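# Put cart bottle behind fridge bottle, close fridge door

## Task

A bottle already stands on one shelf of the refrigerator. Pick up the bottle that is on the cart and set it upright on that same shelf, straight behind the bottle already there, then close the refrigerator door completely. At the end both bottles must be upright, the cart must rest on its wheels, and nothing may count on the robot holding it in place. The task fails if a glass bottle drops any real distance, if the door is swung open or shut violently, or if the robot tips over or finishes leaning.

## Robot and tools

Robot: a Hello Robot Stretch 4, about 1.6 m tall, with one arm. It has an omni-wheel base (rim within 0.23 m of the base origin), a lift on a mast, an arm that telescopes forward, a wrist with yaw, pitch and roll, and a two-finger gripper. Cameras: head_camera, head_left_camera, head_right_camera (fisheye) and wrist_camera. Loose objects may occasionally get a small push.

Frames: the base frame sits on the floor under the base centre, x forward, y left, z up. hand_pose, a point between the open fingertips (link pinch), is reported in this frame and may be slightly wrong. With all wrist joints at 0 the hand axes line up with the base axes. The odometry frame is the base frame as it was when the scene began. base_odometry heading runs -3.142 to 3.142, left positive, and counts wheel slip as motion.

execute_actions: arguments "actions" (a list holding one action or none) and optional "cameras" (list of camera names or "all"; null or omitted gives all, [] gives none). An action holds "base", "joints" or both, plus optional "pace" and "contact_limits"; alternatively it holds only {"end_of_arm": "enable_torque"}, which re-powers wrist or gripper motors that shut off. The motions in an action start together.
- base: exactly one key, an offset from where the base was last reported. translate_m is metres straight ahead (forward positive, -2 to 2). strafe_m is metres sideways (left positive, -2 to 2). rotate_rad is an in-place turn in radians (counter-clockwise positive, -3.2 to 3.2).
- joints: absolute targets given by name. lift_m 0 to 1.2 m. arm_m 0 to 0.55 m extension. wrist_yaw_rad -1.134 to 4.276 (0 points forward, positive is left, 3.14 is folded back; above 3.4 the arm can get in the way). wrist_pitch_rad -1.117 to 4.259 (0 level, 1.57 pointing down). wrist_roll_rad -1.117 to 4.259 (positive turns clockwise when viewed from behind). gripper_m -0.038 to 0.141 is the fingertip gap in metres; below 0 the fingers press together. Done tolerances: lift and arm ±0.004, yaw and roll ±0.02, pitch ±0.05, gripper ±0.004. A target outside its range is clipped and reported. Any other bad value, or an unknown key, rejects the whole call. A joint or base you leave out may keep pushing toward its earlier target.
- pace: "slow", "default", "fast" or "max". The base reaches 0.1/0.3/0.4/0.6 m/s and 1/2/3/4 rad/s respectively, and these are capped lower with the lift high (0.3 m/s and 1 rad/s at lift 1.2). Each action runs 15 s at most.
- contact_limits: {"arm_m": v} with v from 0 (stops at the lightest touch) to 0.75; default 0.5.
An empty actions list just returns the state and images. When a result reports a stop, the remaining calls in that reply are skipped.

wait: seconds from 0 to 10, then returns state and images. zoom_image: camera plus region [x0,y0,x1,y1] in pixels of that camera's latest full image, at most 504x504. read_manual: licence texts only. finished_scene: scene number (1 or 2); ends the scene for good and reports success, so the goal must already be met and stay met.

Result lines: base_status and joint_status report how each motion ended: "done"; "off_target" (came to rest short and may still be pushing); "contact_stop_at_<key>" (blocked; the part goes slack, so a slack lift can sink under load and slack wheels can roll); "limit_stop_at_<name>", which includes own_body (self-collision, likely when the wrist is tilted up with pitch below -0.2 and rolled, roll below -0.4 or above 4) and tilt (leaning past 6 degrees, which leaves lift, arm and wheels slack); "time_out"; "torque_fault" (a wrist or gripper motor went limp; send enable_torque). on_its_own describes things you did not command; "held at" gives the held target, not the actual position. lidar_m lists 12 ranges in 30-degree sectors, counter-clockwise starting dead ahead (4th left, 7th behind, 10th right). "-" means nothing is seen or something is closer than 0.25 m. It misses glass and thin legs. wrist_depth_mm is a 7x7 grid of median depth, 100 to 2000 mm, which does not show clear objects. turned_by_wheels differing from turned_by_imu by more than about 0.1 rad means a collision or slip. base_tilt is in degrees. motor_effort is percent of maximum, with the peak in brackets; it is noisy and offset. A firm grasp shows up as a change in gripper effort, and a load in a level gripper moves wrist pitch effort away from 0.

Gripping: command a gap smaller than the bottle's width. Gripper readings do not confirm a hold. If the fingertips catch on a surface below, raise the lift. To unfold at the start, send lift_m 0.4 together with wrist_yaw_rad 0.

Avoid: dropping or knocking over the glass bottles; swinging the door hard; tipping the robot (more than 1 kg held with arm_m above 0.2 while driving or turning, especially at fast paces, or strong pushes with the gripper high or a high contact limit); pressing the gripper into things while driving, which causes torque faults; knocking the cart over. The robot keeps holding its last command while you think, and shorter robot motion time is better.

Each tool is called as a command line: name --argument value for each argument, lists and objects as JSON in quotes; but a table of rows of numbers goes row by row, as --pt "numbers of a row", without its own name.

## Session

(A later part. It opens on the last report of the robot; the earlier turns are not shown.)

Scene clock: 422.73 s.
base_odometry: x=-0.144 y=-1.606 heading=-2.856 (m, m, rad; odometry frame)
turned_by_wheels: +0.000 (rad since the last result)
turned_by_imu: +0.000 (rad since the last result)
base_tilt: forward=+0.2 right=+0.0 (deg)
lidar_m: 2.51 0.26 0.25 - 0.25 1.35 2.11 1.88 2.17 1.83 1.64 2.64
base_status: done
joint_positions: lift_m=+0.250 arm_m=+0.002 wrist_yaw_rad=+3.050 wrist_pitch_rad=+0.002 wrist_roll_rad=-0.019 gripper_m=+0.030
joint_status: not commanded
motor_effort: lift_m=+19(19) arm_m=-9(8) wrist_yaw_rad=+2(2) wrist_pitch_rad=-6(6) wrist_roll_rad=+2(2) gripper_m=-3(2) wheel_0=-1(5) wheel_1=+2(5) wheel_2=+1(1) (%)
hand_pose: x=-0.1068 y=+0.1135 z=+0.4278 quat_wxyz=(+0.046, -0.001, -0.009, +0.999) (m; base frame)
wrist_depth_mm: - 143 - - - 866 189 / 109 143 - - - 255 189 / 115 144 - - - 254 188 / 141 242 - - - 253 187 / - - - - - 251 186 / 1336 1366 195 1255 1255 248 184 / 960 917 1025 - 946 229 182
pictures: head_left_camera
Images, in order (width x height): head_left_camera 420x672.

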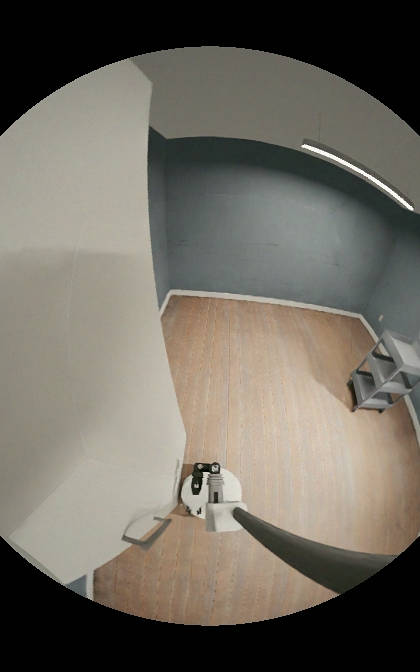

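execute_actions --actions '[{"base":{"strafe_m":0.06},"pace":"slow"}]' --cameras '["head_left_camera"]'

Scene clock: 428.00 s.
base_odometry: x=-0.130 y=-1.637 heading=-2.829 (m, m, rad; odometry frame)
turned_by_wheels: +0.027 (rad since the last result)
turned_by_imu: +0.000 (rad since the last result)
base_tilt: forward=+0.2 right=+0.0 (deg)
lidar_m: 2.41 0.25 0.25 - 0.94 1.29 2.09 1.86 2.21 1.86 1.68 2.64
base_status: strafe_m contact_stop (by the wheels' count: +0.034 of +0.060)
joint_positions: lift_m=+0.250 arm_m=+0.001 wrist_yaw_rad=+3.050 wrist_pitch_rad=+0.002 wrist_roll_rad=-0.019 gripper_m=+0.030
joint_status: not commanded
on_its_own: the wheels are slack since a contact_stop
motor_effort: lift_m=+20(20) arm_m=-8(9) wrist_yaw_rad=+2(3) wrist_pitch_rad=-6(5) wrist_roll_rad=+2(2) gripper_m=-2(4) wheel_0=+0(21) wheel_1=+0(35) wheel_2=+0(6) (%)
hand_pose: x=-0.1069 y=+0.1135 z=+0.4277 quat_wxyz=(+0.046, -0.002, -0.009, +0.999) (m; base frame)
wrist_depth_mm: - 143 - - - 205 - / 109 143 - - - 205 156 / 115 144 - - - 205 156 / 141 243 - - - 204 155 / - - - - - 202 154 / 1336 1397 195 1229 1229 200 153 / 960 904 1042 - 960 185 -
pictures: head_left_camera
Images, in order (width x height): head_left_camera 420x672.

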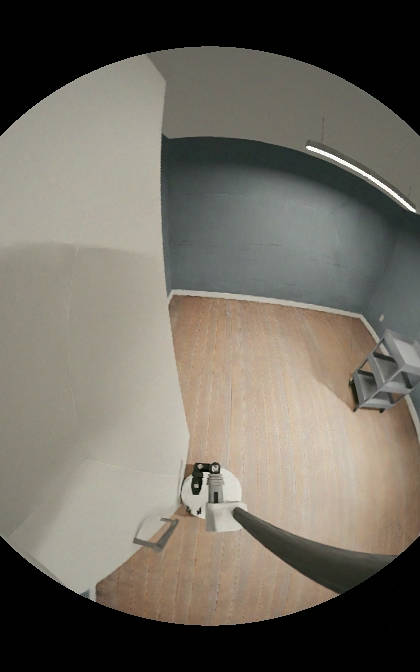

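Stopped. Back away and inspect.

execute_actions --actions '[{"base":{"strafe_m":-0.7}}]' --cameras '[]'

execute_actions --actions '[{"base":{"rotate_rad":1.9}}]'

Scene clock: 436.00 s.
base_odometry: x=-0.345 y=-0.971 heading=-2.829 (m, m, rad; odometry frame)
turned_by_wheels: +0.000 (rad since the last result)
turned_by_imu: -0.005 (rad since the last result)
base_tilt: forward=+0.2 right=+0.0 (deg)
lidar_m: 2.51 2.00 0.90 0.85 1.58 2.22 2.17 1.53 2.22 1.51 1.01 2.58
base_status: done
joint_positions: lift_m=+0.250 arm_m=+0.001 wrist_yaw_rad=+3.050 wrist_pitch_rad=+0.002 wrist_roll_rad=-0.019 gripper_m=+0.030
joint_status: not commanded
motor_effort: lift_m=+20(20) arm_m=-8(9) wrist_yaw_rad=+2(2) wrist_pitch_rad=-5(6) wrist_roll_rad=+0(3) gripper_m=-3(3) wheel_0=-1(6) wheel_1=+0(9) wheel_2=+1(1) (%)
hand_pose: x=-0.1069 y=+0.1135 z=+0.4277 quat_wxyz=(+0.046, -0.002, -0.009, +0.999) (m; base frame)
wrist_depth_mm: - 142 - - - - - / 109 143 - - - - 1983 / 115 144 - - - - 1983 / 141 242 - - - - 1921 / - - - - - - 1863 / 1336 1397 195 1255 1255 1537 1537 / 946 891 1025 - 931 1008 1042
pictures: none
No camera images: the call's "cameras" was empty. Leave "cameras" out to get every camera's image.

Scene clock: 438.23 s.
base_odometry: x=-0.345 y=-0.971 heading=-0.929 (m, m, rad; odometry frame)
turned_by_wheels: +1.900 (rad since the last result)
turned_by_imu: +1.884 (rad since the last result)
base_tilt: forward=+0.2 right=-0.1 (deg)
lidar_m: 0.85 1.94 2.19 1.54 1.85 2.17 1.02 1.09 2.50 2.42 0.94 0.87
base_status: done
joint_positions: lift_m=+0.250 arm_m=+0.001 wrist_yaw_rad=+3.050 wrist_pitch_rad=+0.002 wrist_roll_rad=-0.019 gripper_m=+0.030
joint_status: not commanded
motor_effort: lift_m=+20(20) arm_m=-9(9) wrist_yaw_rad=+2(1) wrist_pitch_rad=-6(6) wrist_roll_rad=+2(2) gripper_m=-2(2) wheel_0=+1(5) wheel_1=+0(7) wheel_2=-1(8) (%)
hand_pose: x=-0.1069 y=+0.1135 z=+0.4277 quat_wxyz=(+0.046, -0.002, -0.009, +0.999) (m; base frame)
wrist_depth_mm: - 142 - - - - - / 109 143 1499 - - - - / 115 144 1661 - - - 1983 / 141 242 - - - - - / - 1499 1756 - - - 1983 / 1336 1255 195 1255 1229 1537 1537 / 960 904 1042 - 960 1025 1042
pictures: head_camera, head_left_camera, head_right_camera, wrist_camera
camera_calibration (this result's frames):
wrist_camera: T_world_to_cam=[[0.106291, 0.993518, 0.0403139, -0.12842], [0.0249619, 0.0378647, -0.998971, 0.476456], [-0.994022, 0.107188, -0.0207754, 0.122066], [0, 0, 0, 1]] pos_world=[0.123093, 0.0964632, 0.483678]
Images, in order (width x height): head_camera 420x560, head_left_camera 420x672, head_right_camera 420x672, wrist_camera 616x392.

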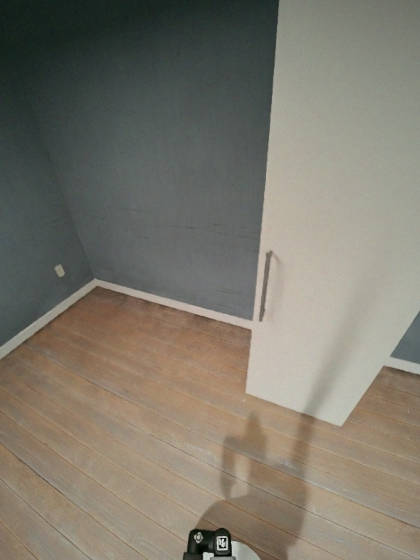

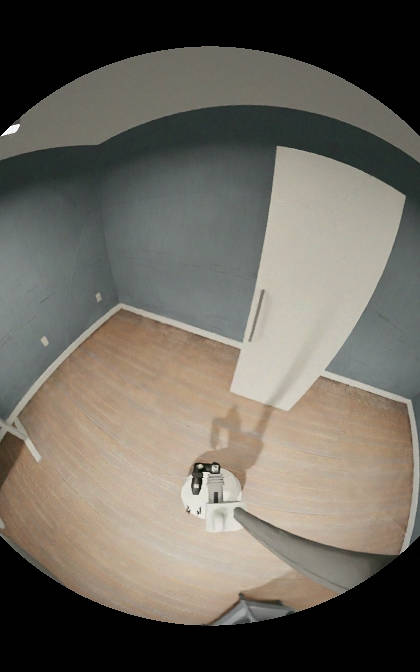

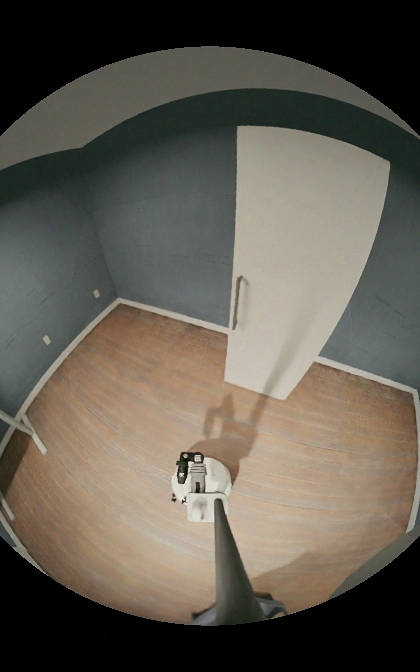

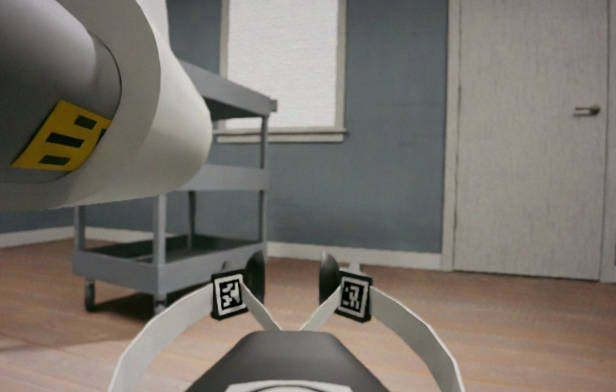

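execute_actions --actions '[{"base":{"rotate_rad":-2.0}}]' --cameras '[]'

execute_actions --actions '[{"base":{"translate_m":-0.1}}]' --cameras '[]'

execute_actions --actions '[{"base":{"strafe_m":0.55}}]' --cameras '["head_left_camera"]'

execute_actions --actions '[{"base":{"strafe_m":0.2},"pace":"slow"}]' --cameras '["head_left_camera"]'

Scene clock: 454.77 s.
base_odometry: x=-0.345 y=-0.971 heading=-2.929 (m, m, rad; odometry frame)
turned_by_wheels: -2.000 (rad since the last result)
turned_by_imu: -1.985 (rad since the last result)
base_tilt: forward=+0.1 right=-0.1 (deg)
lidar_m: 2.53 2.21 0.90 0.86 1.57 2.14 2.19 1.54 1.99 2.19 1.06 1.27
base_status: done
joint_positions: lift_m=+0.250 arm_m=+0.001 wrist_yaw_rad=+3.050 wrist_pitch_rad=+0.002 wrist_roll_rad=-0.019 gripper_m=+0.030
joint_status: not commanded
motor_effort: lift_m=+20(20) arm_m=-8(8) wrist_yaw_rad=+2(2) wrist_pitch_rad=-6(6) wrist_roll_rad=+2(3) gripper_m=-3(3) wheel_0=-1(5) wheel_1=-1(7) wheel_2=-1(6) (%)
hand_pose: x=-0.1069 y=+0.1135 z=+0.4277 quat_wxyz=(+0.046, -0.002, -0.009, +0.999) (m; base frame)
wrist_depth_mm: - 143 - - - - 1808 / 109 143 - - - - 1808 / 115 144 - - - - 1756 / 141 242 - - - - 1756 / - - - - - - 1756 / 1336 1366 195 1229 1281 1499 1537 / 946 917 1042 - 946 1025 1042
pictures: none
No camera images: the call's "cameras" was empty. Leave "cameras" out to get every camera's image.

Scene clock: 456.30 s.
base_odometry: x=-0.247 y=-0.949 heading=-2.929 (m, m, rad; odometry frame)
turned_by_wheels: +0.000 (rad since the last result)
turned_by_imu: +0.000 (rad since the last result)
base_tilt: forward=+0.2 right=+0.0 (deg)
lidar_m: 2.61 2.18 0.90 0.80 1.55 2.14 2.06 1.43 1.86 2.17 1.09 1.23
base_status: done
joint_positions: lift_m=+0.250 arm_m=+0.001 wrist_yaw_rad=+3.050 wrist_pitch_rad=+0.002 wrist_roll_rad=-0.019 gripper_m=+0.030
joint_status: not commanded
motor_effort: lift_m=+20(20) arm_m=-8(8) wrist_yaw_rad=+2(2) wrist_pitch_rad=-5(6) wrist_roll_rad=+1(2) gripper_m=-4(3) wheel_0=+1(2) wheel_1=+0(5) wheel_2=+0(8) (%)
hand_pose: x=-0.1069 y=+0.1135 z=+0.4277 quat_wxyz=(+0.046, -0.002, -0.009, +0.999) (m; base frame)
wrist_depth_mm: - 143 - - - - 1756 / 109 143 - - - - 1756 / 115 144 - - - - 1808 / 141 242 - - - - 1708 / - - - - - - 1756 / 1366 1397 195 1255 1229 1537 1537 / 960 904 1042 - 946 1008 1042
pictures: none
No camera images: the call's "cameras" was empty. Leave "cameras" out to get every camera's image.

Scene clock: 459.47 s.
base_odometry: x=-0.131 y=-1.487 heading=-2.929 (m, m, rad; odometry frame)
turned_by_wheels: +0.000 (rad since the last result)
turned_by_imu: +0.001 (rad since the last result)
base_tilt: forward=+0.2 right=+0.0 (deg)
lidar_m: 2.60 0.47 0.33 0.26 0.34 1.37 2.07 1.78 1.93 2.74 1.54 2.70
base_status: done
joint_positions: lift_m=+0.250 arm_m=+0.001 wrist_yaw_rad=+3.050 wrist_pitch_rad=+0.002 wrist_roll_rad=-0.019 gripper_m=+0.030
joint_status: not commanded
motor_effort: lift_m=+20(20) arm_m=-8(8) wrist_yaw_rad=+2(1) wrist_pitch_rad=-6(6) wrist_roll_rad=+1(0) gripper_m=-4(3) wheel_0=+1(4) wheel_1=-2(8) wheel_2=+1(1) (%)
hand_pose: x=-0.1069 y=+0.1135 z=+0.4277 quat_wxyz=(+0.046, -0.002, -0.009, +0.999) (m; base frame)
wrist_depth_mm: - 143 - - - 1464 1078 / 109 143 - - - 1430 1098 / 115 144 - - - 1464 1098 / 141 242 - - - 1464 1078 / - - - - - 1499 1078 / 1336 1366 195 1255 1255 1336 1078 / 960 917 1042 - 946 1008 1025
pictures: head_left_camera
Images, in order (width x height): head_left_camera 420x672.

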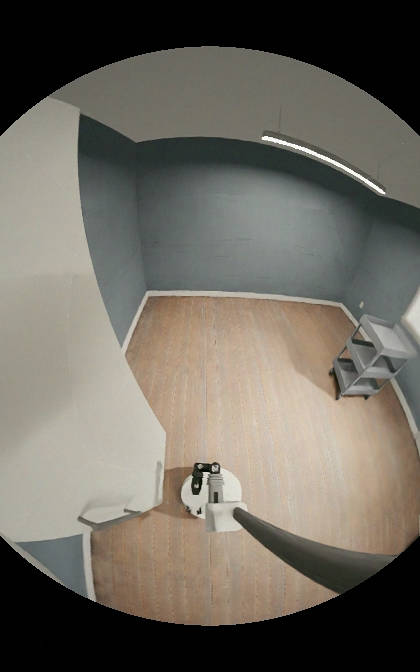

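Scene clock: 462.27 s.
base_odometry: x=-0.092 y=-1.649 heading=-2.906 (m, m, rad; odometry frame)
turned_by_wheels: +0.023 (rad since the last result)
turned_by_imu: +0.000 (rad since the last result)
base_tilt: forward=+0.1 right=+0.0 (deg)
lidar_m: 2.61 0.27 0.25 - 0.88 1.16 2.08 1.89 1.90 2.88 1.68 2.72
base_status: strafe_m contact_stop (by the wheels' count: +0.166 of +0.200)
joint_positions: lift_m=+0.250 arm_m=+0.001 wrist_yaw_rad=+3.050 wrist_pitch_rad=+0.002 wrist_roll_rad=-0.019 gripper_m=+0.030
joint_status: not commanded
on_its_own: the wheels are slack since a contact_stop
motor_effort: lift_m=+21(21) arm_m=-8(8) wrist_yaw_rad=+2(2) wrist_pitch_rad=-6(6) wrist_roll_rad=+1(2) gripper_m=-2(4) wheel_0=+0(23) wheel_1=+0(35) wheel_2=+0(2) (%)
hand_pose: x=-0.1069 y=+0.1135 z=+0.4276 quat_wxyz=(+0.046, -0.002, -0.009, +0.999) (m; base frame)
wrist_depth_mm: - 143 - - - 191 - / 109 143 - - - 191 151 / 115 144 - - - 190 151 / 141 242 - - - 189 150 / - - - - 1983 188 150 / 1336 1397 195 1229 240 187 148 / 946 904 1042 - 931 175 -
pictures: head_left_camera
Images, in order (width x height): head_left_camera 420x672.

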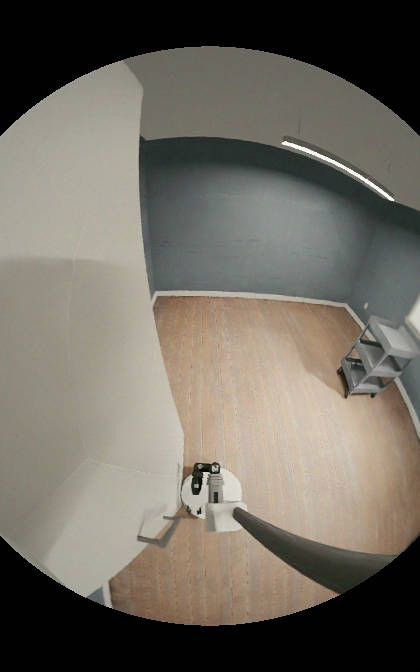

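execute_actions --actions '[{"base":{"strafe_m":-0.04},"pace":"slow"}]' --cameras '[]'

execute_actions --actions '[{"base":{"translate_m":-0.2},"pace":"slow"}]' --cameras '[]'

execute_actions --actions '[{"base":{"strafe_m":0.08},"pace":"slow"}]' --cameras '["head_left_camera"]'

Scene clock: 469.17 s.
base_odometry: x=-0.102 y=-1.610 heading=-2.906 (m, m, rad; odometry frame)
turned_by_wheels: +0.000 (rad since the last result)
turned_by_imu: -0.001 (rad since the last result)
base_tilt: forward=+0.2 right=+0.0 (deg)
lidar_m: 2.60 0.31 0.25 0.25 0.25 1.22 2.07 1.82 1.93 2.83 1.68 2.71
base_status: done
joint_positions: lift_m=+0.250 arm_m=+0.001 wrist_yaw_rad=+3.050 wrist_pitch_rad=+0.002 wrist_roll_rad=-0.019 gripper_m=+0.030
joint_status: not commanded
motor_effort: lift_m=+21(21) arm_m=-8(8) wrist_yaw_rad=+2(2) wrist_pitch_rad=-5(6) wrist_roll_rad=+1(0) gripper_m=-2(3) wheel_0=+1(4) wheel_1=-2(5) wheel_2=+1(2) (%)
hand_pose: x=-0.1069 y=+0.1135 z=+0.4276 quat_wxyz=(+0.046, -0.002, -0.009, +0.999) (m; base frame)
wrist_depth_mm: - 143 - - - 1281 198 / 109 143 - - - 1308 198 / 115 144 - - - 1308 199 / 141 243 - - - 1308 198 / - - - - - 1281 197 / 1336 1397 195 1255 1281 251 195 / 960 904 1025 - 946 236 193
pictures: none
No camera images: the call's "cameras" was empty. Leave "cameras" out to get every camera's image.

Scene clock: 472.43 s.
base_odometry: x=+0.093 y=-1.563 heading=-2.907 (m, m, rad; odometry frame)
turned_by_wheels: +0.000 (rad since the last result)
turned_by_imu: +0.000 (rad since the last result)
base_tilt: forward=+0.2 right=+0.0 (deg)
lidar_m: 2.80 0.33 0.25 0.31 0.88 1.19 1.88 1.83 1.71 2.83 1.75 2.95
base_status: done
joint_positions: lift_m=+0.250 arm_m=+0.001 wrist_yaw_rad=+3.050 wrist_pitch_rad=+0.002 wrist_roll_rad=-0.019 gripper_m=+0.030
joint_status: not commanded
motor_effort: lift_m=+21(21) arm_m=-8(8) wrist_yaw_rad=+1(2) wrist_pitch_rad=-6(6) wrist_roll_rad=+2(1) gripper_m=-3(2) wheel_0=-1(5) wheel_1=-2(4) wheel_2=+0(6) (%)
hand_pose: x=-0.1069 y=+0.1135 z=+0.4276 quat_wxyz=(+0.046, -0.002, -0.009, +0.999) (m; base frame)
wrist_depth_mm: - 143 1983 - - 1308 946 / 109 143 - - - 1308 976 / 115 144 - - - 1308 960 / 141 243 - - - 1281 946 / 1921 1921 - - - 1281 960 / 1336 1397 195 1255 1255 1281 931 / 960 904 1042 - 960 1008 904
pictures: none
No camera images: the call's "cameras" was empty. Leave "cameras" out to get every camera's image.

Scene clock: 474.33 s.
base_odometry: x=+0.113 y=-1.628 heading=-2.891 (m, m, rad; odometry frame)
turned_by_wheels: +0.016 (rad since the last result)
turned_by_imu: -0.003 (rad since the last result)
base_tilt: forward=+0.2 right=-0.1 (deg)
lidar_m: 2.80 0.25 0.25 0.31 0.82 1.14 1.87 1.85 1.75 2.88 1.82 2.96
base_status: strafe_m contact_stop (by the wheels' count: +0.068 of +0.080)
joint_positions: lift_m=+0.250 arm_m=+0.001 wrist_yaw_rad=+3.050 wrist_pitch_rad=+0.002 wrist_roll_rad=-0.019 gripper_m=+0.030
joint_status: not commanded
on_its_own: the wheels are slack since a contact_stop
motor_effort: lift_m=+21(21) arm_m=-8(9) wrist_yaw_rad=+2(3) wrist_pitch_rad=-6(6) wrist_roll_rad=+2(3) gripper_m=-3(3) wheel_0=+0(24) wheel_1=+0(35) wheel_2=+0(16) (%)
hand_pose: x=-0.1069 y=+0.1135 z=+0.4276 quat_wxyz=(+0.046, -0.002, -0.009, +0.999) (m; base frame)
wrist_depth_mm: - 143 - - - 1182 891 / 109 143 1983 - 1983 1205 878 / 115 144 1983 - - 1182 904 / 141 242 - - 1983 1182 878 / 1921 1983 1983 - 1921 1205 878 / 1366 1366 195 1255 1255 1182 878 / 946 904 1042 - 946 1008 866
pictures: head_left_camera
Images, in order (width x height): head_left_camera 420x672.

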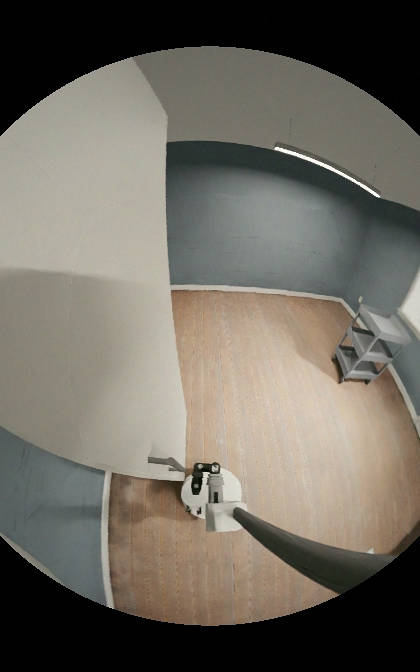

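execute_actions --actions '[{"base":{"strafe_m":-0.15}}]' --cameras '["head_left_camera"]'

finished_scene --scene 1

Scene clock: 479.33 s.
base_odometry: x=+0.076 y=-1.483 heading=-2.891 (m, m, rad; odometry frame)
turned_by_wheels: +0.000 (rad since the last result)
turned_by_imu: -0.002 (rad since the last result)
base_tilt: forward=+0.1 right=+0.0 (deg)
lidar_m: 2.83 0.47 0.29 0.35 0.94 1.35 1.87 1.68 1.62 2.75 1.66 2.94
base_status: done
joint_positions: lift_m=+0.250 arm_m=+0.001 wrist_yaw_rad=+3.050 wrist_pitch_rad=+0.002 wrist_roll_rad=-0.019 gripper_m=+0.030
joint_status: not commanded
motor_effort: lift_m=+21(21) arm_m=-8(8) wrist_yaw_rad=+2(2) wrist_pitch_rad=-5(6) wrist_roll_rad=+2(0) gripper_m=-3(3) wheel_0=-1(8) wheel_1=+1(7) wheel_2=-1(1) (%)
hand_pose: x=-0.1069 y=+0.1135 z=+0.4276 quat_wxyz=(+0.046, -0.002, -0.009, +0.999) (m; base frame)
wrist_depth_mm: - 142 - - - 1464 1078 / 109 143 1983 - - 1430 1060 / 115 144 - - - 1464 1078 / 141 243 - - - 1464 1060 / 1921 1921 1983 - - 1430 1078 / 1336 1397 195 1281 1229 1336 1060 / 960 904 1025 - 946 1008 991
pictures: head_left_camera
Images, in order (width x height): head_left_camera 420x672.

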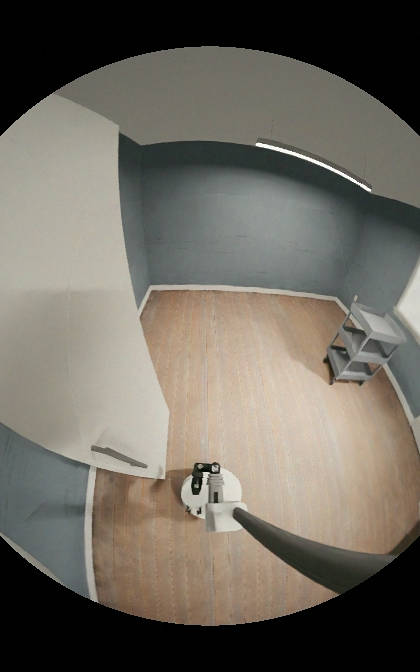

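The scene is finished: the task was done.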